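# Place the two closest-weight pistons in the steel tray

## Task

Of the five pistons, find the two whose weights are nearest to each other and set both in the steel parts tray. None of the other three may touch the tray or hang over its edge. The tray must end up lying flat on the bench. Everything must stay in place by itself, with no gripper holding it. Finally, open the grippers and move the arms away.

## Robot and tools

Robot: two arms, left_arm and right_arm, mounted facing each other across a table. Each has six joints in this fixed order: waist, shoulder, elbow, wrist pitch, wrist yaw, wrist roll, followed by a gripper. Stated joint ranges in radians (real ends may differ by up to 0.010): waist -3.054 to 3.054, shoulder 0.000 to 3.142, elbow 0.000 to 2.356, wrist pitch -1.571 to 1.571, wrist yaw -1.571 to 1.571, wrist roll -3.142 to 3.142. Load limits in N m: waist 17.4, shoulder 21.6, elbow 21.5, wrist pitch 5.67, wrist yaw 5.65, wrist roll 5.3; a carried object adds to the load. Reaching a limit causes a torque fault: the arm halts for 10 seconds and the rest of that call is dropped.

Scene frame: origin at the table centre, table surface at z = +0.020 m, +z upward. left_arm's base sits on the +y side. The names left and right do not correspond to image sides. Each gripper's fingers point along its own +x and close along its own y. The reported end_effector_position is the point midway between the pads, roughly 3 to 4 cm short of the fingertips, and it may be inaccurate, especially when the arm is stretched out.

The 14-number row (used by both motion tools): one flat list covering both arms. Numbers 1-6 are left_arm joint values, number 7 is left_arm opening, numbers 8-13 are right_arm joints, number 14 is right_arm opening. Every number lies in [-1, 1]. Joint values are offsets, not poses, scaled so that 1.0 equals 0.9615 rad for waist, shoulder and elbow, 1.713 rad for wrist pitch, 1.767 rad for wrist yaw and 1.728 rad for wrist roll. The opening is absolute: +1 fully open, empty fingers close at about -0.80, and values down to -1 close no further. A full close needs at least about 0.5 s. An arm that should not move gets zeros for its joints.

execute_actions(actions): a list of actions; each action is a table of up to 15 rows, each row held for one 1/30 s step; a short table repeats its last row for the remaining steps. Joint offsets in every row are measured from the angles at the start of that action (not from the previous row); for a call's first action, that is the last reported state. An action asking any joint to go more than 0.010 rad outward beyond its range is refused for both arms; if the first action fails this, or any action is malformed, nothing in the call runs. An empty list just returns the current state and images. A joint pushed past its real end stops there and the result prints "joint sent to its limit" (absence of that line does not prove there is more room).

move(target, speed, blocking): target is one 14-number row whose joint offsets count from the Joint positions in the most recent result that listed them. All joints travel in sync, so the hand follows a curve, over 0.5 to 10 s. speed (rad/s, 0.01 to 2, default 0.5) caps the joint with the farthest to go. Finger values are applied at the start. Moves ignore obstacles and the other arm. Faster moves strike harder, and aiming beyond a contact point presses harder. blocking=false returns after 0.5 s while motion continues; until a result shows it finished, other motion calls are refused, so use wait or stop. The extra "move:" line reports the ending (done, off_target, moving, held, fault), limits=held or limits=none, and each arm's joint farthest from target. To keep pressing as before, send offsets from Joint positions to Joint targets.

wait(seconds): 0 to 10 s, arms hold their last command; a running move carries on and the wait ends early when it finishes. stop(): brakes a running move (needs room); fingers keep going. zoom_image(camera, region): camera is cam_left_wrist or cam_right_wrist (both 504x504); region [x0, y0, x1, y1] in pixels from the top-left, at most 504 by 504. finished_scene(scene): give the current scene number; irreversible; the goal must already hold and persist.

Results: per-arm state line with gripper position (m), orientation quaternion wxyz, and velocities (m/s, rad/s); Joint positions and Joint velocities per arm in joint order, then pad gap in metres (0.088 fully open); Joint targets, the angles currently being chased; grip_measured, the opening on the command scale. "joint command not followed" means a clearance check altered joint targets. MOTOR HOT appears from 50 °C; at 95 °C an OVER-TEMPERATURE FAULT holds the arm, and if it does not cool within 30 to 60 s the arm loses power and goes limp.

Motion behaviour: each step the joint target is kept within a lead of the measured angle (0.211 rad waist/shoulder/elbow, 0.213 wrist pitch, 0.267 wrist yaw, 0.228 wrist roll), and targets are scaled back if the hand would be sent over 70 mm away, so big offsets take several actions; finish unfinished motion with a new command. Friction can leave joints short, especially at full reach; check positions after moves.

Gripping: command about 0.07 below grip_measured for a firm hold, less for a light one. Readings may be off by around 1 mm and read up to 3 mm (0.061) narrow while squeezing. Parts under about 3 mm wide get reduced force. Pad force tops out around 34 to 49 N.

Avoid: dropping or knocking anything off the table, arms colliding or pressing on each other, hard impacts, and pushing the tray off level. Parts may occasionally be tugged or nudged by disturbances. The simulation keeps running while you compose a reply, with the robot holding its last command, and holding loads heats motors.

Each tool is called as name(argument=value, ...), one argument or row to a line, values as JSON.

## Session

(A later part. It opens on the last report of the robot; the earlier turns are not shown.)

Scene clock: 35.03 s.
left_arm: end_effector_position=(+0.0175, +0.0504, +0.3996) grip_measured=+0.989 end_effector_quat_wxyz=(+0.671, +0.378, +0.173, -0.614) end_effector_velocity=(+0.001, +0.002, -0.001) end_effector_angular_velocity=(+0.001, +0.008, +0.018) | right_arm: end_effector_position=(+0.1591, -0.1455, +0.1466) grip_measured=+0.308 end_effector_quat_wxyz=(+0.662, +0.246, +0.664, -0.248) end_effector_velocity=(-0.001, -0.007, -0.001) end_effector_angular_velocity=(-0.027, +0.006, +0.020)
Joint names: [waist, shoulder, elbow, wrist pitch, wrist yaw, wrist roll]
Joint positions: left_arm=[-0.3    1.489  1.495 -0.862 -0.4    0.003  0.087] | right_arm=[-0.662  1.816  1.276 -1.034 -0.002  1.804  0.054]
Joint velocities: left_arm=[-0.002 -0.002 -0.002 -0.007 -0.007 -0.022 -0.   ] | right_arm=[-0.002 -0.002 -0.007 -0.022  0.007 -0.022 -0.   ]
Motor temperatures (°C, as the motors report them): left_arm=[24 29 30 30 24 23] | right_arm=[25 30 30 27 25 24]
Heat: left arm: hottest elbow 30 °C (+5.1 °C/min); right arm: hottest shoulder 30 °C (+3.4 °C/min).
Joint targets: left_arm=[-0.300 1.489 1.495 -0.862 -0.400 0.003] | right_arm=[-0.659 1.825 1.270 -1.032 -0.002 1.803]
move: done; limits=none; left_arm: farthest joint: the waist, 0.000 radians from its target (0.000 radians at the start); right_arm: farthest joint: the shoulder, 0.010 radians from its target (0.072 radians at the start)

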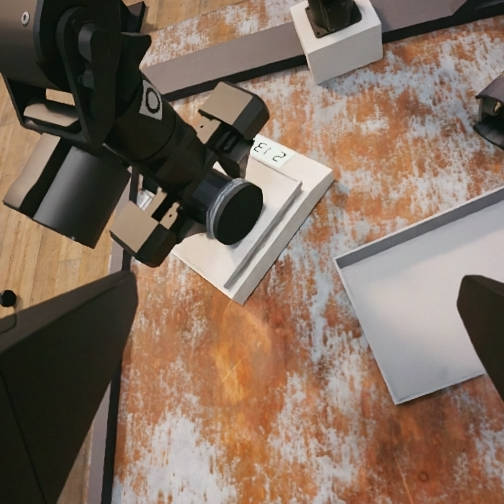

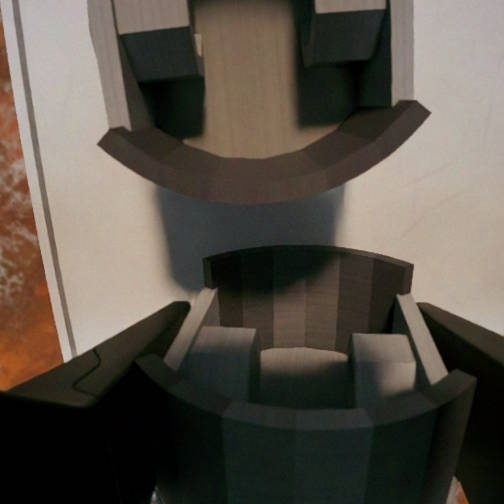

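move(
  target=[-0.12,0,0,0,0,0,1, 0.003,0.01,-0.014,0.005,0,0,0.2],
  speed=0.2,
)

move(
  target=[0,0,0,0,0,0,1, 0,0,0,0,0,0,0.65],
)

Scene clock: 36.83 s.
left_arm: end_effector_position=(-0.0246, +0.0595, +0.3996) grip_measured=+0.989 end_effector_quat_wxyz=(+0.636, +0.387, +0.151, -0.651) end_effector_velocity=(+0.001, +0.002, -0.001) end_effector_angular_velocity=(+0.004, -0.003, +0.007) | right_arm: end_effector_position=(+0.1553, -0.1438, +0.1444) grip_measured=+0.308 end_effector_quat_wxyz=(+0.659, +0.244, +0.668, -0.245) end_effector_velocity=(+0.001, -0.002, +0.001) end_effector_angular_velocity=(-0.005, -0.005, +0.005)
Joint names: [waist, shoulder, elbow, wrist pitch, wrist yaw, wrist roll]
Joint positions: left_arm=[-0.412  1.489  1.495 -0.862 -0.4    0.003  0.087] | right_arm=[-0.654  1.817  1.269 -1.025 -0.013  1.805  0.054]
Joint velocities: left_arm=[-0.002 -0.002 -0.002 -0.007 -0.007 -0.007  0.   ] | right_arm=[-0.002 -0.002  0.002 -0.007  0.007 -0.007 -0.   ]
Motor temperatures (°C, as the motors report them): left_arm=[24 29 30 30 24 23] | right_arm=[25 31 30 27 25 24]
Heat: left arm: hottest elbow 30 °C (+4.9 °C/min); right arm: hottest shoulder 31 °C (+4.9 °C/min).
Joint targets: left_arm=[-0.415 1.489 1.495 -0.862 -0.400 0.003] | right_arm=[-0.659 1.825 1.263 -1.026 -0.002 1.804]
move: off_target (right_arm); limits=none; left_arm: farthest joint: the waist, 0.003 radians from its target (0.116 radians at the start); right_arm: farthest joint: the wrist yaw, 0.011 radians from its target (0.000 radians at the start)

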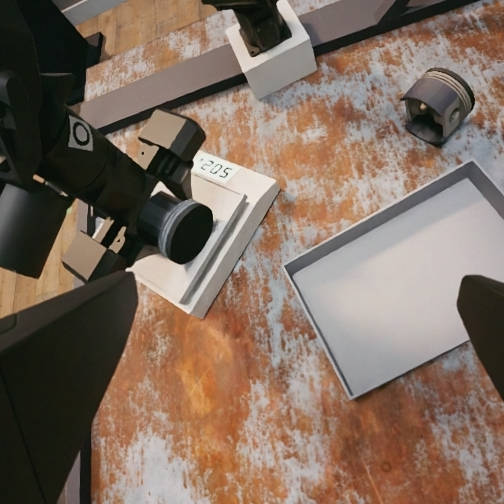

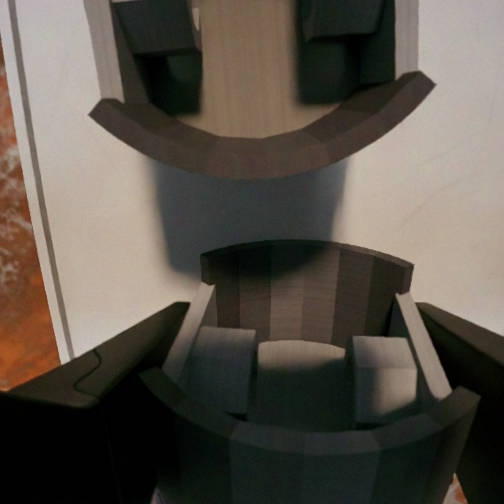

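Scene clock: 37.47 s.
left_arm: end_effector_position=(-0.0246, +0.0595, +0.3996) grip_measured=+0.989 end_effector_quat_wxyz=(+0.636, +0.387, +0.151, -0.651) end_effector_velocity=(+0.001, +0.002, -0.001) end_effector_angular_velocity=(+0.005, -0.013, -0.003) | right_arm: end_effector_position=(+0.1555, -0.1438, +0.1444) grip_measured=+0.646 end_effector_quat_wxyz=(+0.659, +0.244, +0.668, -0.245) end_effector_velocity=(-0.000, -0.004, +0.003) end_effector_angular_velocity=(-0.014, -0.001, +0.005)
Joint names: [waist, shoulder, elbow, wrist pitch, wrist yaw, wrist roll]
Joint positions: left_arm=[-0.412  1.489  1.495 -0.862 -0.4    0.003  0.087] | right_arm=[-0.654  1.817  1.269 -1.025 -0.012  1.805  0.071]
Joint velocities: left_arm=[-0.002 -0.002 -0.002 -0.007 -0.007  0.007  0.   ] | right_arm=[-0.002 -0.007  0.002 -0.022  0.007 -0.007  0.   ]
Motor temperatures (°C, as the motors report them): left_arm=[24 29 30 30 24 23] | right_arm=[25 31 30 27 25 24]
Heat: left arm: hottest elbow 30 °C (+4.8 °C/min); right arm: hottest shoulder 31 °C (+4.8 °C/min).
Joint targets: left_arm=[-0.412 1.489 1.495 -0.862 -0.400 0.003] | right_arm=[-0.654 1.817 1.269 -1.025 -0.013 1.805]
move: done; limits=none; left_arm: farthest joint: the waist, 0.000 radians from its target (0.000 radians at the start); right_arm: farthest joint: the wrist yaw, 0.001 radians from its target (0.000 radians at the start)

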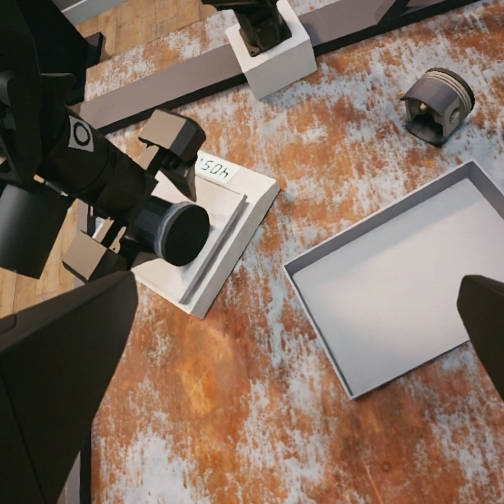

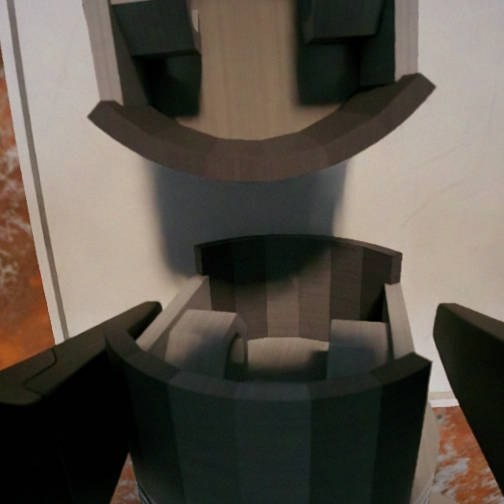

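move(
  target=[0,0,0,0,0,0,1, 0,0,0,0,0,0,1],
)

zoom_image(
  camera="cam_left_wrist",
  region=[150,120,290,230],
)

Scene clock: 38.47 s.
left_arm: end_effector_position=(-0.0246, +0.0595, +0.3996) grip_measured=+0.989 end_effector_quat_wxyz=(+0.636, +0.387, +0.151, -0.651) end_effector_velocity=(+0.001, +0.001, +0.001) end_effector_angular_velocity=(+0.001, -0.011, -0.003) | right_arm: end_effector_position=(+0.1555, -0.1438, +0.1444) grip_measured=+1.000 end_effector_quat_wxyz=(+0.659, +0.244, +0.668, -0.245) end_effector_velocity=(-0.002, -0.002, +0.000) end_effector_angular_velocity=(+0.004, +0.023, -0.000)
Joint names: [waist, shoulder, elbow, wrist pitch, wrist yaw, wrist roll]
Joint positions: left_arm=[-0.412  1.489  1.495 -0.862 -0.4    0.003  0.087] | right_arm=[-0.654  1.817  1.269 -1.025 -0.012  1.805  0.088]
Joint velocities: left_arm=[-0.002 -0.002  0.002 -0.007 -0.007  0.007 -0.   ] | right_arm=[-0.007 -0.002 -0.002 -0.007 -0.022 -0.007  0.   ]
Motor temperatures (°C, as the motors report them): left_arm=[24 29 30 30 24 23] | right_arm=[25 31 30 27 25 24]
Heat: left arm: hottest elbow 30 °C (+4.7 °C/min); right arm: hottest shoulder 31 °C (+4.7 °C/min).
Joint targets: left_arm=[-0.412 1.489 1.495 -0.862 -0.400 0.003] | right_arm=[-0.654 1.817 1.269 -1.025 -0.012 1.805]
move: done; limits=none; left_arm: farthest joint: the waist, 0.000 radians from its target (0.000 radians at the start); right_arm: farthest joint: the waist, 0.000 radians from its target (0.000 radians at the start)

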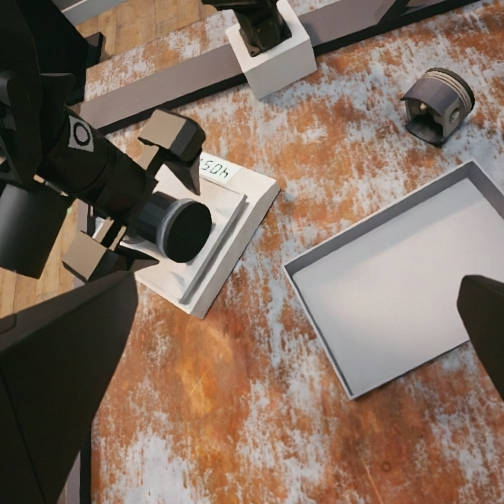

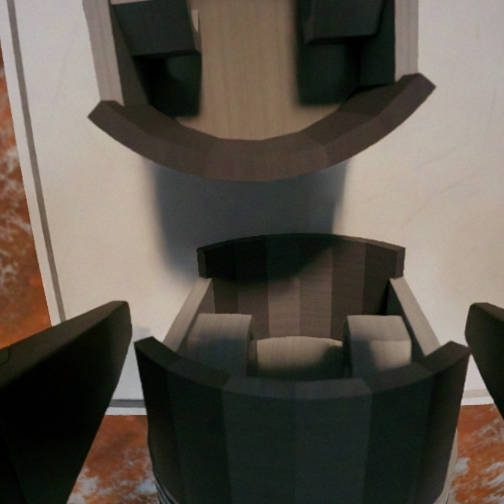

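Region (150, 120, 290, 230) of cam_left_wrist's 504x504 image, scaled by 3.600, with more detail than that image has; it fills the top 396 rows of this view, and the rest is white.

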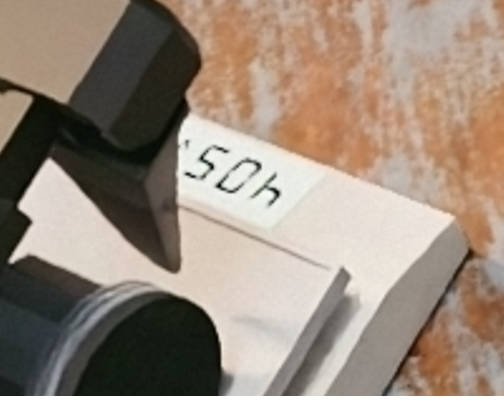

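move(
  target=[0,0,0,0,0,0,1, 0,0,0,0,0,0,0.2],
)

move(
  target=[0,0,0,0,0,0,1, 0,-0.071,0.135,-0.1,0.008,0,0.2],
  speed=0.4,
)

move(
  target=[0,0,0,0,0,0,1, 0.699,-0.427,-0.652,0.131,0,0,0.2],
  speed=0.7,
)

Scene clock: 40.57 s.
left_arm: end_effector_position=(-0.0246, +0.0595, +0.3996) grip_measured=+0.989 end_effector_quat_wxyz=(+0.636, +0.387, +0.151, -0.651) end_effector_velocity=(+0.004, -0.001, +0.002) end_effector_angular_velocity=(-0.016, +0.003, +0.032) | right_arm: end_effector_position=(+0.1554, -0.1443, +0.1444) grip_measured=+0.282 end_effector_quat_wxyz=(+0.659, +0.244, +0.668, -0.246) end_effector_velocity=(-0.001, -0.002, +0.000) end_effector_angular_velocity=(-0.003, +0.010, -0.010)
Joint names: [waist, shoulder, elbow, wrist pitch, wrist yaw, wrist roll]
Joint positions: left_arm=[-0.412  1.489  1.495 -0.862 -0.4    0.003  0.087] | right_arm=[-0.654  1.817  1.269 -1.027 -0.011  1.805  0.053]
Joint velocities: left_arm=[ 0.002 -0.002 -0.002  0.007 -0.022 -0.022 -0.   ] | right_arm=[-0.002 -0.002 -0.002 -0.007 -0.007  0.007 -0.   ]
Motor temperatures (°C, as the motors report them): left_arm=[24 29 30 30 24 23] | right_arm=[25 31 30 27 25 24]
Heat: left arm: hottest elbow 30 °C (+4.4 °C/min); right arm: hottest shoulder 31 °C (+4.4 °C/min).
Joint targets: left_arm=[-0.412 1.489 1.495 -0.862 -0.400 0.003] | right_arm=[-0.654 1.817 1.269 -1.025 -0.012 1.805]
move: done; limits=none; left_arm: farthest joint: the waist, 0.000 radians from its target (0.000 radians at the start); right_arm: farthest joint: the wrist pitch, 0.002 radians from its target (0.000 radians at the start)

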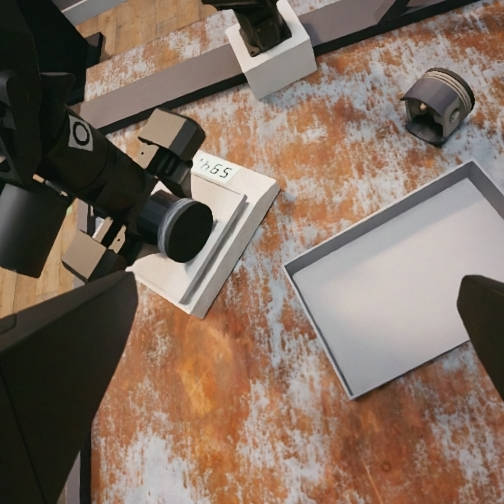

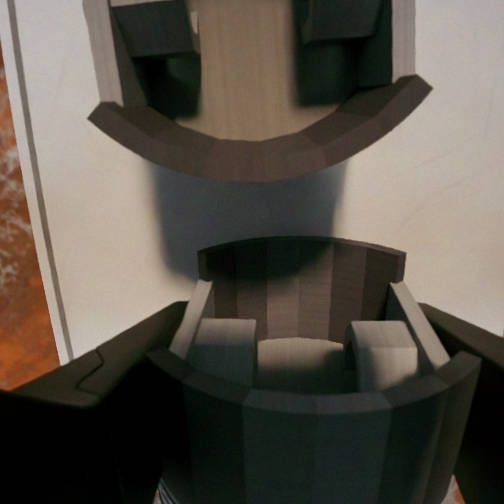

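Scene clock: 41.57 s.
left_arm: end_effector_position=(-0.0246, +0.0595, +0.3996) grip_measured=+0.989 end_effector_quat_wxyz=(+0.636, +0.387, +0.151, -0.651) end_effector_velocity=(-0.001, +0.002, +0.002) end_effector_angular_velocity=(-0.001, +0.011, -0.002) | right_arm: end_effector_position=(+0.1551, -0.1482, +0.1896) grip_measured=+0.282 end_effector_quat_wxyz=(+0.663, +0.244, +0.664, -0.245) end_effector_velocity=(+0.001, -0.005, -0.001) end_effector_angular_velocity=(-0.014, -0.001, +0.000)
Joint names: [waist, shoulder, elbow, wrist pitch, wrist yaw, wrist roll]
Joint positions: left_arm=[-0.412  1.489  1.495 -0.862 -0.4    0.003  0.087] | right_arm=[-0.654  1.763  1.386 -1.195 -0.001  1.805  0.053]
Joint velocities: left_arm=[-0.002 -0.007  0.002 -0.007  0.007 -0.007  0.   ] | right_arm=[-0.007 -0.002 -0.007 -0.007  0.007 -0.007 -0.   ]
Motor temperatures (°C, as the motors report them): left_arm=[24 29 30 30 24 23] | right_arm=[25 31 31 27 25 24]
Heat: left arm: hottest elbow 30 °C (+4.3 °C/min); right arm: hottest shoulder 31 °C (+4.3 °C/min).
Joint targets: left_arm=[-0.412 1.489 1.495 -0.862 -0.400 0.003] | right_arm=[-0.654 1.749 1.398 -1.198 0.003 1.805]
move: off_target (right_arm); limits=none; left_arm: farthest joint: the waist, 0.000 radians from its target (0.000 radians at the start); right_arm: farthest joint: the shoulder, 0.015 radians from its target (0.068 radians at the start)

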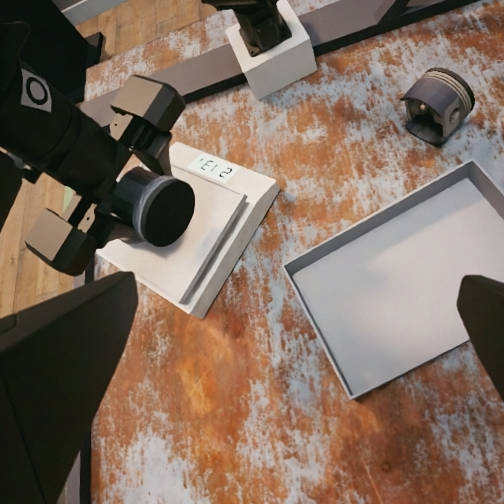

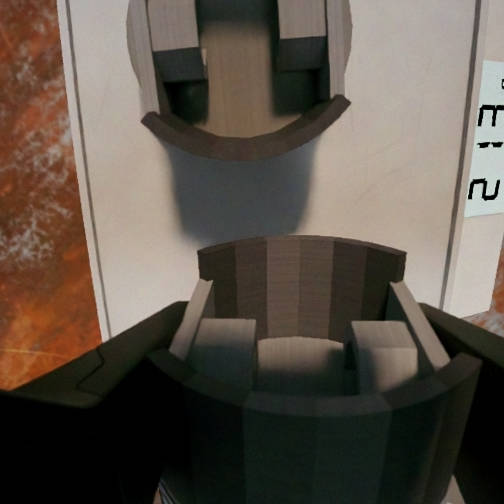

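Scene clock: 43.23 s.
left_arm: end_effector_position=(-0.0246, +0.0595, +0.3996) grip_measured=+0.989 end_effector_quat_wxyz=(+0.636, +0.387, +0.151, -0.651) end_effector_velocity=(-0.000, -0.000, +0.001) end_effector_angular_velocity=(-0.008, -0.007, -0.003) | right_arm: end_effector_position=(-0.0299, -0.2354, +0.1347) grip_measured=+0.282 end_effector_quat_wxyz=(+0.707, +0.013, +0.707, -0.014) end_effector_velocity=(+0.002, -0.007, -0.001) end_effector_angular_velocity=(-0.025, -0.012, +0.010)
Joint names: [waist, shoulder, elbow, wrist pitch, wrist yaw, wrist roll]
Joint positions: left_arm=[-0.412  1.489  1.495 -0.862 -0.4    0.003  0.087] | right_arm=[ 0.014  1.365  0.766 -0.973 -0.002  1.805  0.053]
Joint velocities: left_arm=[-0.002 -0.002 -0.002  0.007 -0.007  0.007  0.   ] | right_arm=[ 0.002 -0.002 -0.007 -0.022  0.007 -0.007 -0.   ]
Motor temperatures (°C, as the motors report them): left_arm=[24 29 30 30 24 23] | right_arm=[25 31 30 27 25 24]
Heat: left arm: hottest elbow 30 °C (+4.2 °C/min); right arm: hottest shoulder 31 °C (+4.2 °C/min).
Joint targets: left_arm=[-0.412 1.489 1.495 -0.862 -0.400 0.003] | right_arm=[0.018 1.353 0.760 -0.971 -0.001 1.805]
move: off_target (right_arm); limits=none; left_arm: farthest joint: the waist, 0.000 radians from its target (0.000 radians at the start); right_arm: farthest joint: the shoulder, 0.012 radians from its target (0.411 radians at the start)

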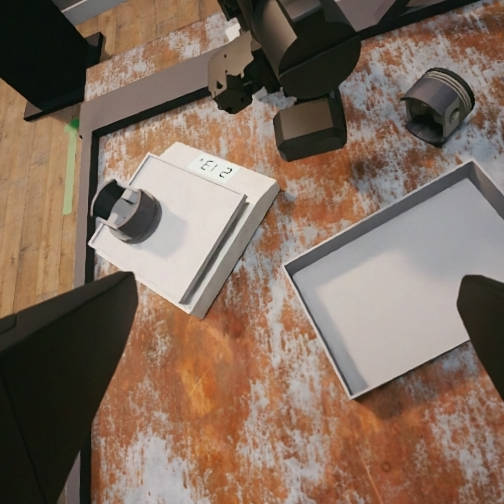

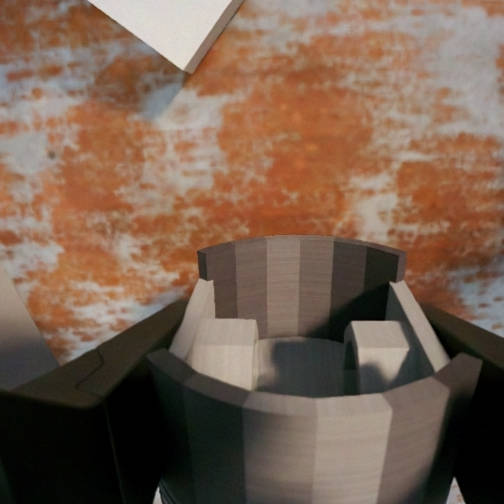

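move(
  target=[0,0,0,0,0,0,1, 0,0.138,-0.1626,0.1605,0,0,0.2],
  speed=0.28,
)

Scene clock: 45.00 s.
left_arm: end_effector_position=(-0.0246, +0.0595, +0.3996) grip_measured=+0.989 end_effector_quat_wxyz=(+0.636, +0.387, +0.151, -0.651) end_effector_velocity=(+0.004, +0.003, -0.003) end_effector_angular_velocity=(+0.017, -0.009, +0.012) | right_arm: end_effector_position=(-0.0298, -0.2362, +0.0796) grip_measured=+0.282 end_effector_quat_wxyz=(+0.707, +0.012, +0.707, -0.015) end_effector_velocity=(+0.000, -0.005, -0.002) end_effector_angular_velocity=(-0.018, +0.004, +0.005)
Joint names: [waist, shoulder, elbow, wrist pitch, wrist yaw, wrist roll]
Joint positions: left_arm=[-0.412  1.489  1.495 -0.862 -0.4    0.003  0.087] | right_arm=[ 0.015  1.487  0.618 -0.705 -0.002  1.805  0.053]
Joint velocities: left_arm=[ 0.002 -0.002 -0.002 -0.022 -0.007 -0.007  0.   ] | right_arm=[-0.002  0.002 -0.007 -0.007 -0.007 -0.007  0.   ]
Motor temperatures (°C, as the motors report them): left_arm=[24 29 30 30 24 23] | right_arm=[25 31 30 27 25 24]
Heat: left arm: hottest elbow 30 °C (+4.0 °C/min); right arm: hottest shoulder 31 °C (+4.0 °C/min).
Joint targets: left_arm=[-0.412 1.489 1.495 -0.862 -0.400 0.003] | right_arm=[0.014 1.498 0.609 -0.698 -0.002 1.805]
move: off_target (right_arm); limits=none; left_arm: farthest joint: the waist, 0.000 radians from its target (0.000 radians at the start); right_arm: farthest joint: the shoulder, 0.011 radians from its target (0.133 radians at the start)

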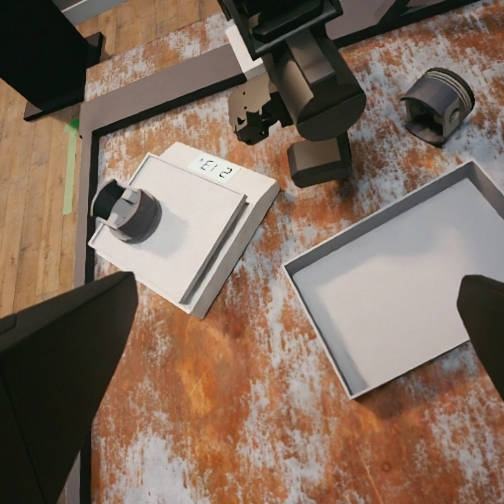

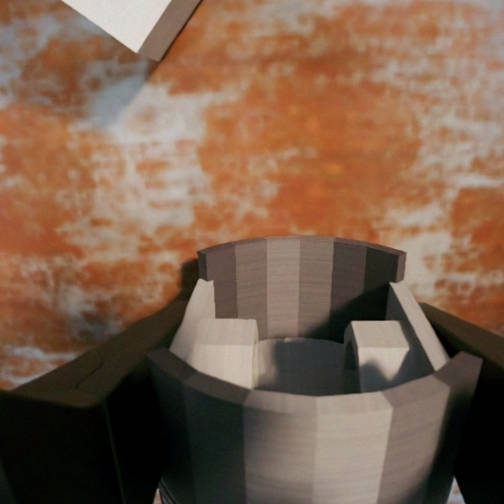

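move(
  target=[0,0,0,0,0,0,1, 0,0,0,0,0,0,1],
)

move(
  target=[0,0,0,0,0,0,1, 0,-0.158,0.195,-0.185,0,0,1],
  speed=0.6,
)

move(
  target=[0,0,0,0,0,0,1, 0.569,0.254,0.308,-0.033,0,-0.089,1],
  speed=0.8,
)

Scene clock: 46.40 s.
left_arm: end_effector_position=(-0.0246, +0.0595, +0.3996) grip_measured=+0.989 end_effector_quat_wxyz=(+0.636, +0.387, +0.151, -0.651) end_effector_velocity=(-0.000, -0.000, +0.001) end_effector_angular_velocity=(-0.010, +0.003, +0.007) | right_arm: end_effector_position=(-0.0300, -0.2358, +0.0796) grip_measured=+1.000 end_effector_quat_wxyz=(+0.706, +0.013, +0.708, -0.014) end_effector_velocity=(+0.003, -0.002, -0.000) end_effector_angular_velocity=(-0.006, -0.009, +0.000)
Joint names: [waist, shoulder, elbow, wrist pitch, wrist yaw, wrist roll]
Joint positions: left_arm=[-0.412  1.489  1.495 -0.862 -0.4    0.003  0.087] | right_arm=[ 0.015  1.487  0.618 -0.703 -0.002  1.805  0.088]
Joint velocities: left_arm=[-0.002 -0.002 -0.002  0.007 -0.007 -0.007 -0.   ] | right_arm=[-0.007 -0.002 -0.002 -0.007  0.007 -0.007  0.001]
Motor temperatures (°C, as the motors report them): left_arm=[24 29 30 30 24 23] | right_arm=[25 31 30 27 25 24]
Heat: left arm: hottest elbow 30 °C (+3.9 °C/min); right arm: hottest shoulder 31 °C (+3.9 °C/min).
Joint targets: left_arm=[-0.412 1.489 1.495 -0.862 -0.400 0.003] | right_arm=[0.015 1.487 0.618 -0.705 -0.002 1.805]
move: done; limits=none; left_arm: farthest joint: the waist, 0.000 radians from its target (0.000 radians at the start); right_arm: farthest joint: the wrist pitch, 0.002 radians from its target (0.001 radians at the start)

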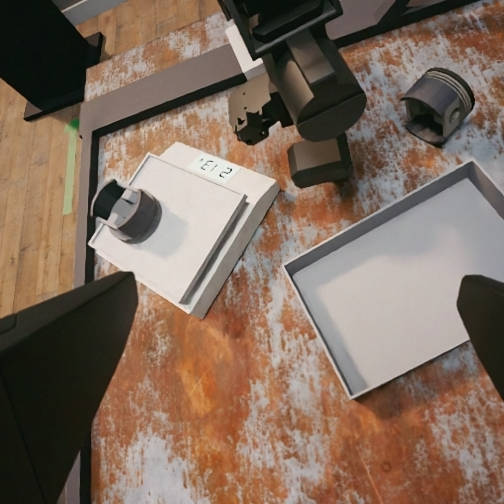

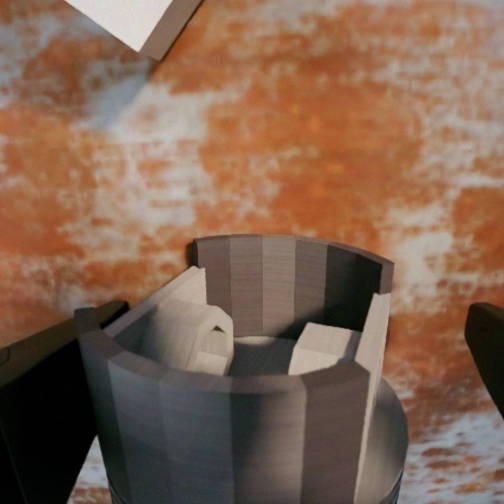

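Scene clock: 47.60 s.
left_arm: end_effector_position=(-0.0246, +0.0595, +0.3996) grip_measured=+0.989 end_effector_quat_wxyz=(+0.636, +0.387, +0.151, -0.651) end_effector_velocity=(+0.002, +0.004, -0.003) end_effector_angular_velocity=(+0.017, -0.009, +0.007) | right_arm: end_effector_position=(-0.0302, -0.2347, +0.1463) grip_measured=+1.000 end_effector_quat_wxyz=(+0.706, +0.016, +0.708, -0.011) end_effector_velocity=(+0.002, -0.003, -0.001) end_effector_angular_velocity=(-0.011, -0.010, +0.005)
Joint names: [waist, shoulder, elbow, wrist pitch, wrist yaw, wrist roll]
Joint positions: left_arm=[-0.412  1.489  1.495 -0.862 -0.4    0.003  0.087] | right_arm=[ 0.015  1.343  0.798 -1.018 -0.002  1.805  0.088]
Joint velocities: left_arm=[-0.002 -0.002 -0.002 -0.022 -0.007 -0.007 -0.   ] | right_arm=[-0.002 -0.002 -0.007 -0.007  0.007 -0.007  0.   ]
Motor temperatures (°C, as the motors report them): left_arm=[24 29 30 31 24 23] | right_arm=[25 31 30 27 25 24]
Heat: left arm: hottest wrist pitch 31 °C (+5.0 °C/min); right arm: hottest shoulder 31 °C (+3.8 °C/min).
Joint targets: left_arm=[-0.412 1.489 1.495 -0.862 -0.400 0.003] | right_arm=[0.015 1.335 0.805 -1.020 -0.002 1.805]
move: done; limits=none; left_arm: farthest joint: the waist, 0.000 radians from its target (0.000 radians at the start); right_arm: farthest joint: the shoulder, 0.008 radians from its target (0.152 radians at the start)

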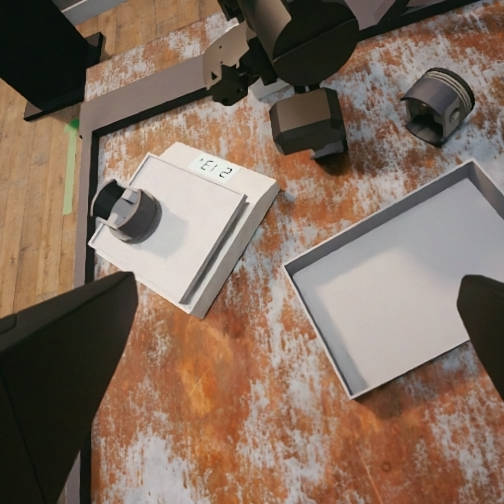

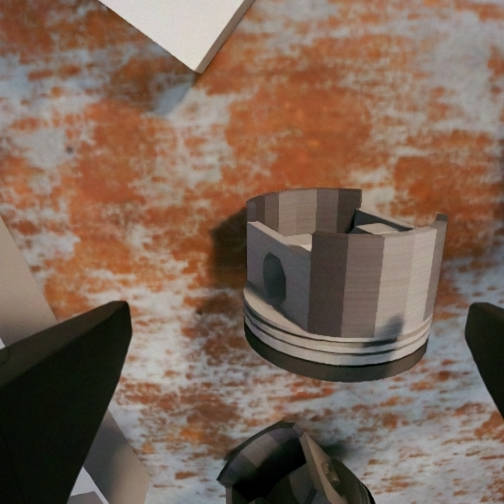

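Scene clock: 48.97 s.
left_arm: end_effector_position=(-0.0246, +0.0595, +0.3996) grip_measured=+0.989 end_effector_quat_wxyz=(+0.636, +0.387, +0.151, -0.651) end_effector_velocity=(-0.001, -0.002, +0.001) end_effector_angular_velocity=(-0.010, +0.003, +0.007) | right_arm: end_effector_position=(-0.1710, -0.2357, +0.1669) grip_measured=+1.000 end_effector_quat_wxyz=(+0.667, -0.225, +0.672, +0.231) end_effector_velocity=(+0.002, -0.005, -0.000) end_effector_angular_velocity=(-0.021, -0.010, +0.024)
Joint names: [waist, shoulder, elbow, wrist pitch, wrist yaw, wrist roll]
Joint positions: left_arm=[-0.412  1.489  1.495 -0.862 -0.4    0.003  0.087] | right_arm=[ 0.557  1.575  1.086 -1.072 -0.002  1.655  0.088]
Joint velocities: left_arm=[-0.002  0.002  0.002  0.007 -0.007 -0.007 -0.   ] | right_arm=[ 0.002 -0.002 -0.002 -0.022 -0.007 -0.022  0.   ]
Motor temperatures (°C, as the motors report them): left_arm=[24 29 30 31 24 23] | right_arm=[25 31 31 27 25 24]
Heat: left arm: hottest wrist pitch 31 °C (+4.9 °C/min); right arm: hottest shoulder 31 °C (+3.7 °C/min).
Joint targets: left_arm=[-0.412 1.489 1.495 -0.862 -0.400 0.003] | right_arm=[0.562 1.587 1.094 -1.074 -0.002 1.651]
move: off_target (right_arm); limits=none; left_arm: farthest joint: the waist, 0.000 radians from its target (0.000 radians at the start); right_arm: farthest joint: the shoulder, 0.013 radians from its target (0.244 radians at the start)

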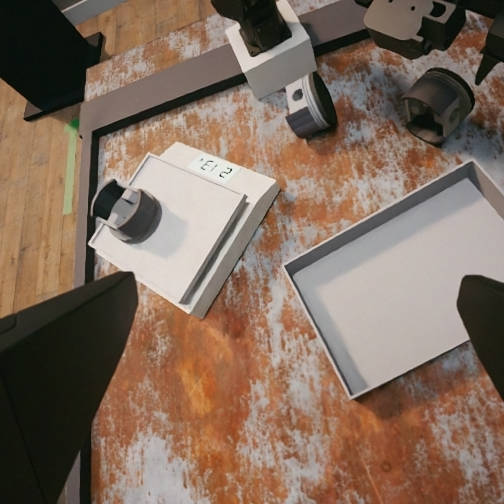

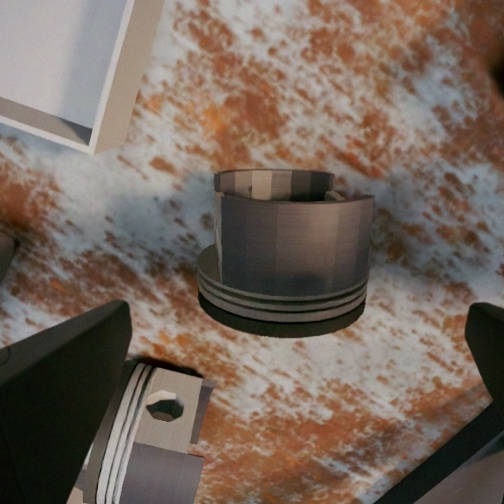

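move(
  target=[0,0,0,0,0,0,1, -0.017,0.182,-0.227,0.2125,0,0.025,0.9],
  speed=0.4,
)

move(
  target=[0,0,0,0,0,0,1, 0,0,0,0,0,0,0.2],
)

Scene clock: 52.87 s.
left_arm: end_effector_position=(-0.0246, +0.0595, +0.3996) grip_measured=+0.989 end_effector_quat_wxyz=(+0.636, +0.387, +0.151, -0.651) end_effector_velocity=(+0.000, +0.004, -0.003) end_effector_angular_velocity=(+0.017, -0.009, +0.003) | right_arm: end_effector_position=(-0.1692, -0.2326, +0.0788) grip_measured=+0.902 end_effector_quat_wxyz=(+0.675, -0.210, +0.676, +0.210) end_effector_velocity=(+0.004, -0.002, -0.001) end_effector_angular_velocity=(-0.004, -0.014, +0.005)
Joint names: [waist, shoulder, elbow, wrist pitch, wrist yaw, wrist roll]
Joint positions: left_arm=[-0.412  1.489  1.495 -0.862 -0.4    0.003  0.087] | right_arm=[ 0.545  1.736  0.876 -0.71  -0.002  1.695  0.083]
Joint velocities: left_arm=[-0.007 -0.002 -0.002 -0.022 -0.007 -0.007 -0.   ] | right_arm=[-0.002 -0.002 -0.007 -0.007  0.007 -0.007 -0.   ]
Motor temperatures (°C, as the motors report them): left_arm=[24 30 30 31 24 23] | right_arm=[25 31 31 27 25 24]
Heat: left arm: hottest wrist pitch 31 °C (+4.5 °C/min); right arm: hottest shoulder 31 °C (+3.4 °C/min).
Joint targets: left_arm=[-0.412 1.489 1.495 -0.862 -0.400 0.003] | right_arm=[0.541 1.749 0.868 -0.708 -0.002 1.698]
move: off_target (right_arm); limits=none; left_arm: farthest joint: the waist, 0.000 radians from its target (0.000 radians at the start); right_arm: farthest joint: the shoulder, 0.014 radians from its target (0.175 radians at the start)

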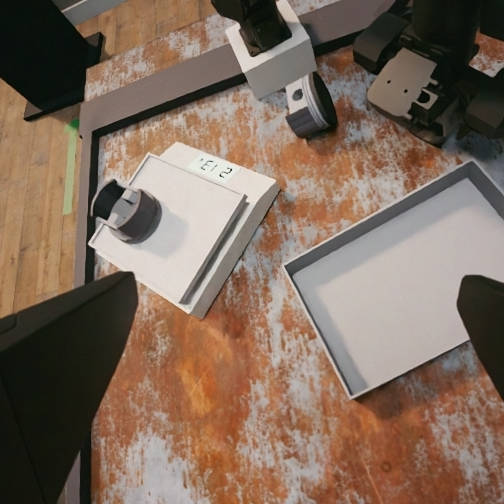

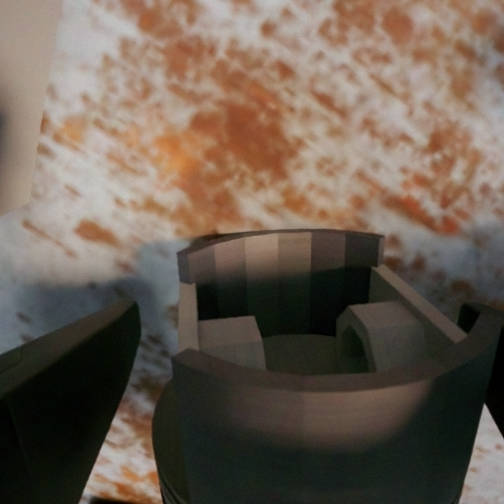

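Scene clock: 53.37 s.
left_arm: end_effector_position=(-0.0246, +0.0595, +0.3996) grip_measured=+0.989 end_effector_quat_wxyz=(+0.636, +0.387, +0.151, -0.651) end_effector_velocity=(+0.002, +0.004, -0.003) end_effector_angular_velocity=(+0.020, +0.012, +0.013) | right_arm: end_effector_position=(-0.1690, -0.2326, +0.0788) grip_measured=+0.316 end_effector_quat_wxyz=(+0.675, -0.210, +0.676, +0.209) end_effector_velocity=(+0.002, -0.003, +0.000) end_effector_angular_velocity=(-0.010, +0.001, +0.005)
Joint names: [waist, shoulder, elbow, wrist pitch, wrist yaw, wrist roll]
Joint positions: left_arm=[-0.412  1.489  1.495 -0.862 -0.4    0.003  0.087] | right_arm=[ 0.545  1.736  0.876 -0.711 -0.002  1.695  0.054]
Joint velocities: left_arm=[ 0.002 -0.002 -0.002 -0.022  0.007 -0.022  0.   ] | right_arm=[-0.002 -0.007 -0.007 -0.007 -0.007 -0.007 -0.   ]
Motor temperatures (°C, as the motors report them): left_arm=[24 30 30 31 24 23] | right_arm=[25 31 31 27 25 24]
Heat: left arm: hottest wrist pitch 31 °C (+4.5 °C/min); right arm: hottest shoulder 31 °C (+3.4 °C/min).
Joint targets: left_arm=[-0.412 1.489 1.495 -0.862 -0.400 0.003] | right_arm=[0.545 1.736 0.876 -0.710 -0.002 1.694]
move: done; limits=none; left_arm: farthest joint: the waist, 0.000 radians from its target (0.000 radians at the start); right_arm: farthest joint: the wrist pitch, 0.001 radians from its target (0.000 radians at the start)

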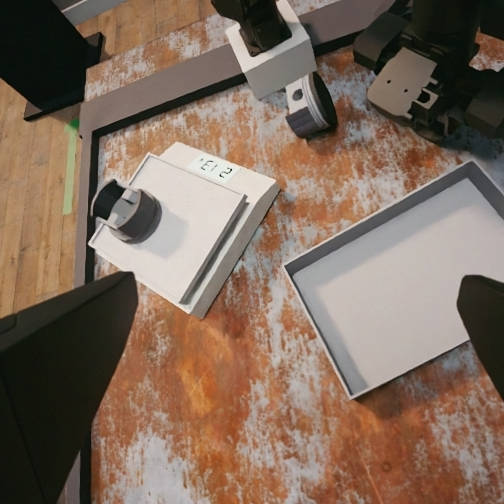

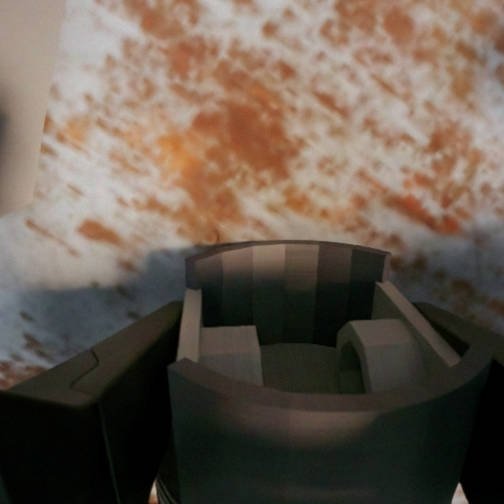

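move(
  target=[0,0,0,0,0,0,1, -0.27,-0.181,0.236,-0.22,0,0,0.2],
  speed=0.55,
)

move(
  target=[0,0,0,0,0,0,1, -0.988,0.242,0.26,-0.011,0,0.064,0.2],
  speed=0.85,
)

Scene clock: 55.27 s.
left_arm: end_effector_position=(-0.0246, +0.0595, +0.3996) grip_measured=+0.989 end_effector_quat_wxyz=(+0.636, +0.387, +0.151, -0.651) end_effector_velocity=(+0.001, +0.002, -0.001) end_effector_angular_velocity=(+0.005, -0.013, -0.003) | right_arm: end_effector_position=(-0.1114, -0.1963, +0.1676) grip_measured=+0.316 end_effector_quat_wxyz=(+0.696, -0.122, +0.697, +0.122) end_effector_velocity=(+0.001, -0.002, -0.001) end_effector_angular_velocity=(-0.014, +0.001, +0.005)
Joint names: [waist, shoulder, elbow, wrist pitch, wrist yaw, wrist roll]
Joint positions: left_arm=[-0.412  1.489  1.495 -0.862 -0.4    0.003  0.087] | right_arm=[ 0.289  1.577  1.091 -1.085 -0.002  1.695  0.054]
Joint velocities: left_arm=[-0.002 -0.002 -0.002 -0.007 -0.007  0.007 -0.   ] | right_arm=[-0.002  0.002 -0.002 -0.007 -0.007 -0.007 -0.   ]
Motor temperatures (°C, as the motors report them): left_arm=[24 30 30 31 24 23] | right_arm=[25 31 31 27 25 24]
Heat: left arm: hottest wrist pitch 31 °C (+4.3 °C/min); right arm: hottest shoulder 31 °C (+3.3 °C/min).
Joint targets: left_arm=[-0.412 1.489 1.495 -0.862 -0.400 0.003] | right_arm=[0.285 1.562 1.104 -1.088 -0.002 1.695]
move: off_target (right_arm); limits=none; left_arm: farthest joint: the waist, 0.000 radians from its target (0.000 radians at the start); right_arm: farthest joint: the shoulder, 0.015 radians from its target (0.174 radians at the start)

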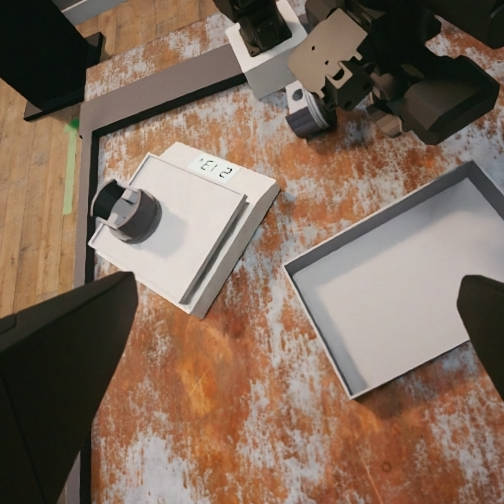

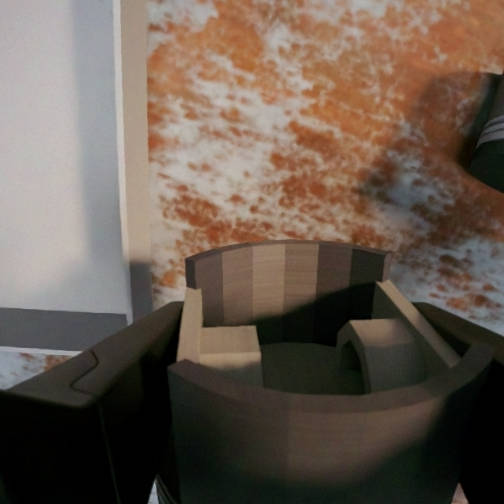

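Scene clock: 56.97 s.
left_arm: end_effector_position=(-0.0246, +0.0595, +0.3996) grip_measured=+0.989 end_effector_quat_wxyz=(+0.636, +0.387, +0.151, -0.651) end_effector_velocity=(-0.001, -0.002, +0.003) end_effector_angular_velocity=(-0.023, +0.009, +0.007) | right_arm: end_effector_position=(+0.1578, -0.1442, +0.1645) grip_measured=+0.316 end_effector_quat_wxyz=(+0.663, +0.244, +0.664, -0.245) end_effector_velocity=(+0.001, -0.005, -0.000) end_effector_angular_velocity=(-0.016, +0.017, -0.020)
Joint names: [waist, shoulder, elbow, wrist pitch, wrist yaw, wrist roll]
Joint positions: left_arm=[-0.412  1.489  1.495 -0.862 -0.4    0.003  0.087] | right_arm=[-0.656  1.799  1.328 -1.102 -0.002  1.802  0.054]
Joint velocities: left_arm=[-0.002 -0.002 -0.002  0.022 -0.007 -0.007 -0.   ] | right_arm=[-0.012  0.002  0.002 -0.022 -0.007  0.007  0.   ]
Motor temperatures (°C, as the motors report them): left_arm=[24 30 30 31 24 23] | right_arm=[25 31 31 27 25 24]
Heat: left arm: hottest wrist pitch 31 °C (+4.2 °C/min); right arm: hottest shoulder 31 °C (+3.2 °C/min).
Joint targets: left_arm=[-0.412 1.489 1.495 -0.862 -0.400 0.003] | right_arm=[-0.661 1.810 1.341 -1.104 -0.002 1.805]
move: off_target (right_arm); limits=none; left_arm: farthest joint: the waist, 0.000 radians from its target (0.000 radians at the start); right_arm: farthest joint: the elbow, 0.013 radians from its target (0.250 radians at the start)

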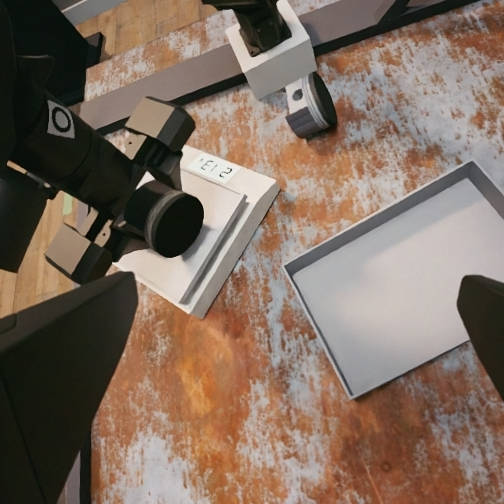

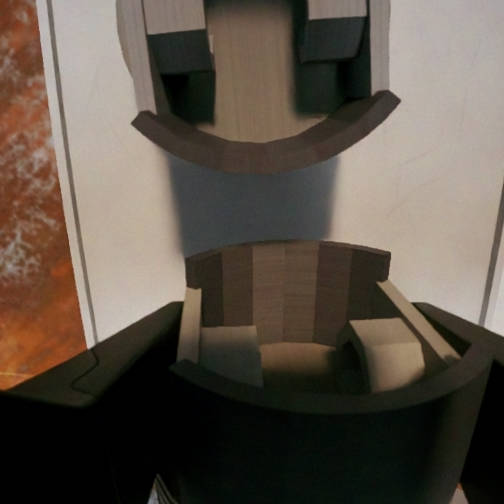

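move(
  target=[0,0,0,0,0,0,1, 0,0.029,-0.0645,0.045,0,0,0.2],
  speed=0.1,
)

execute_actions(
  actions=[
    [[0,0,0,0,0,0,1,0,0,0,0,0,0,0.26],[0,0,0,0,0,0,1,0,0,0,0,0,0,0.3],[0,0,0,0,0,0,1,0,0,0,0,0,0,0.33],[0,0,0,0,0,0,1,0,0,0,0,0,0,0.35],[0,0,0,0,0,0,1,0,0,0,0,0,0,0.37],[0,0,0,0,0,0,1,0,0,0,0,0,0,0.39],[0,0,0,0,0,0,1,0,0,0,0,0,0,0.41],[0,0,0,0,0,0,1,0,0,0,0,0,0,0.43],[0,0,0,0,0,0,1,0,0,0,0,0,0,0.45],[0,0,0,0,0,0,1,0,0,0,0,0,0,0.48],[0,0,0,0,0,0,1,0,0,0,0,0,0,0.52],[0,0,0,0,0,0,1,0,0,0,0,0,0,0.56],[0,0,0,0,0,0,1,0,0,0,0,0,0,0.6],[0,0,0,0,0,0,1,0,0,0,0,0,0,0.65],[0,0,0,0,0,0,1,0,0,0,0,0,0,0.7]],
    [[0,0,0,0,0,0,1,0,0,0,0,0,0,0.8],[0,0,0,0,0,0,1,0,0,0,0,0,0,0.9]],
  ],
)

zoom_image(
  camera="cam_left_wrist",
  region=[150,120,290,230],
)

Scene clock: 59.17 s.
left_arm: end_effector_position=(-0.0246, +0.0595, +0.3996) grip_measured=+0.989 end_effector_quat_wxyz=(+0.636, +0.387, +0.151, -0.651) end_effector_velocity=(+0.002, -0.001, -0.002) end_effector_angular_velocity=(-0.001, -0.001, +0.012) | right_arm: end_effector_position=(+0.1581, -0.1444, +0.1453) grip_measured=+0.316 end_effector_quat_wxyz=(+0.663, +0.245, +0.664, -0.245) end_effector_velocity=(+0.000, +0.001, +0.002) end_effector_angular_velocity=(+0.014, +0.001, +0.005)
Joint names: [waist, shoulder, elbow, wrist pitch, wrist yaw, wrist roll]
Joint positions: left_arm=[-0.412  1.489  1.495 -0.862 -0.4    0.003  0.087] | right_arm=[-0.657  1.817  1.272 -1.027 -0.002  1.802  0.054]
Joint velocities: left_arm=[ 0.002  0.002 -0.007  0.007 -0.007 -0.007 -0.   ] | right_arm=[-0.002 -0.007 -0.002  0.007 -0.007 -0.007 -0.   ]
Motor temperatures (°C, as the motors report them): left_arm=[24 30 30 31 24 23] | right_arm=[25 31 31 27 25 24]
Heat: left arm: hottest wrist pitch 31 °C (+4.1 °C/min); right arm: hottest shoulder 31 °C (+3.0 °C/min).
Joint targets: left_arm=[-0.412 1.489 1.495 -0.862 -0.400 0.003] | right_arm=[-0.656 1.827 1.266 -1.025 -0.002 1.802]
move: done; limits=none; left_arm: farthest joint: the waist, 0.000 radians from its target (0.000 radians at the start); right_arm: farthest joint: the shoulder, 0.010 radians from its target (0.028 radians at the start)

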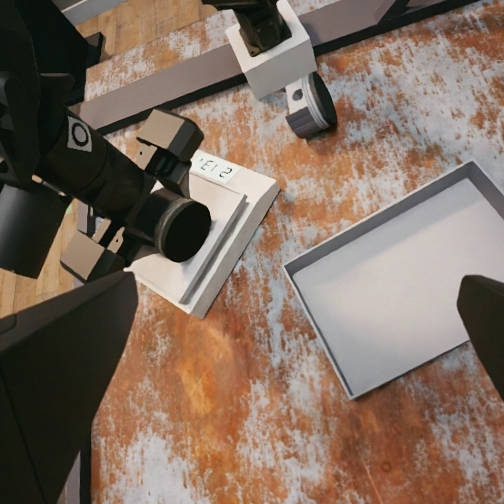

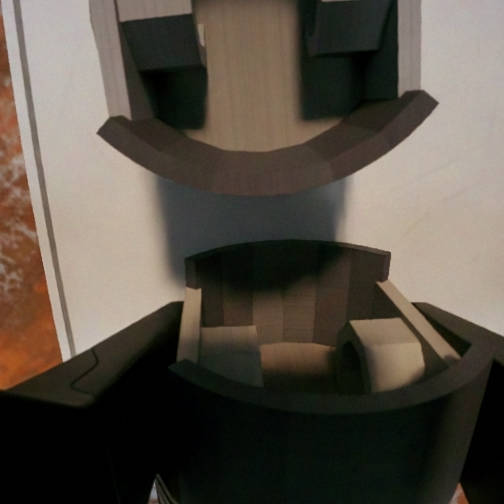

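Scene clock: 60.17 s.
left_arm: end_effector_position=(-0.0246, +0.0595, +0.3996) grip_measured=+0.989 end_effector_quat_wxyz=(+0.636, +0.387, +0.151, -0.651) end_effector_velocity=(+0.003, +0.001, -0.000) end_effector_angular_velocity=(-0.001, -0.013, +0.017) | right_arm: end_effector_position=(+0.1582, -0.1446, +0.1453) grip_measured=+0.894 end_effector_quat_wxyz=(+0.663, +0.245, +0.664, -0.245) end_effector_velocity=(-0.003, -0.001, -0.001) end_effector_angular_velocity=(-0.001, +0.025, +0.005)
Joint names: [waist, shoulder, elbow, wrist pitch, wrist yaw, wrist roll]
Joint positions: left_arm=[-0.412  1.489  1.495 -0.862 -0.4    0.003  0.087] | right_arm=[-0.658  1.817  1.272 -1.027 -0.002  1.802  0.083]
Joint velocities: left_arm=[-0.002 -0.002 -0.002 -0.007 -0.022 -0.007 -0.   ] | right_arm=[-0.002  0.002 -0.002 -0.007 -0.022 -0.007  0.002]
Motor temperatures (°C, as the motors report them): left_arm=[24 30 30 31 24 23] | right_arm=[25 31 31 27 25 24]
Heat: left arm: hottest wrist pitch 31 °C (+4.1 °C/min); right arm: hottest shoulder 31 °C (+3.0 °C/min).
Joint targets: left_arm=[-0.412 1.489 1.495 -0.862 -0.400 0.003] | right_arm=[-0.658 1.817 1.272 -1.027 -0.002 1.802]

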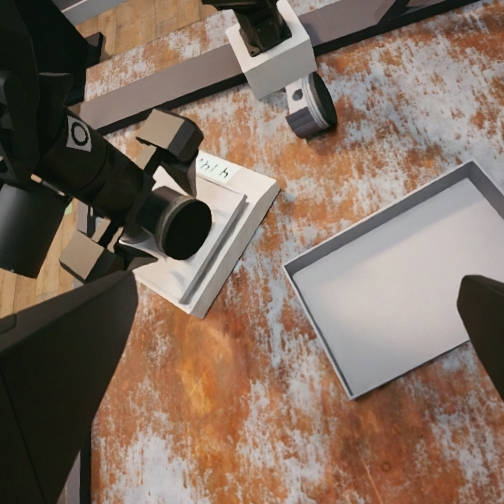

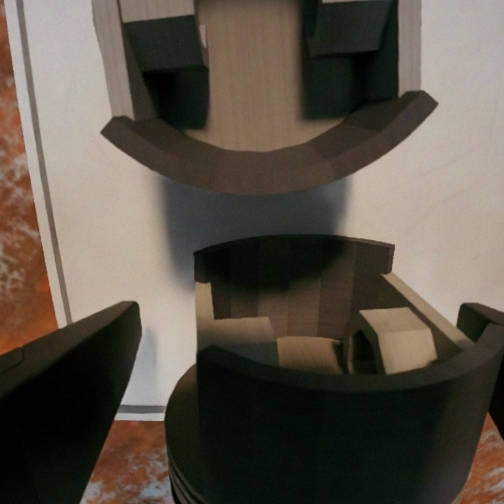

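Region (150, 120, 290, 230) of cam_left_wrist's 504x504 image, scaled by 3.600, with more detail than that image has; it fills the top 396 rows of this view, and the rest is white.

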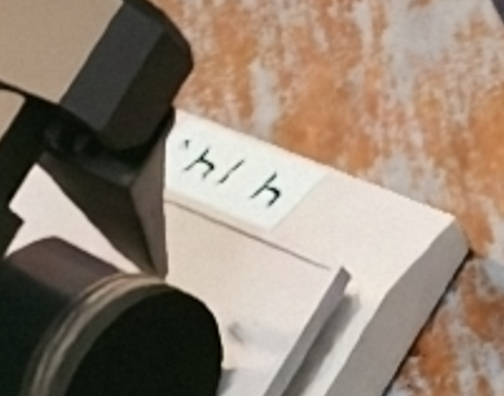

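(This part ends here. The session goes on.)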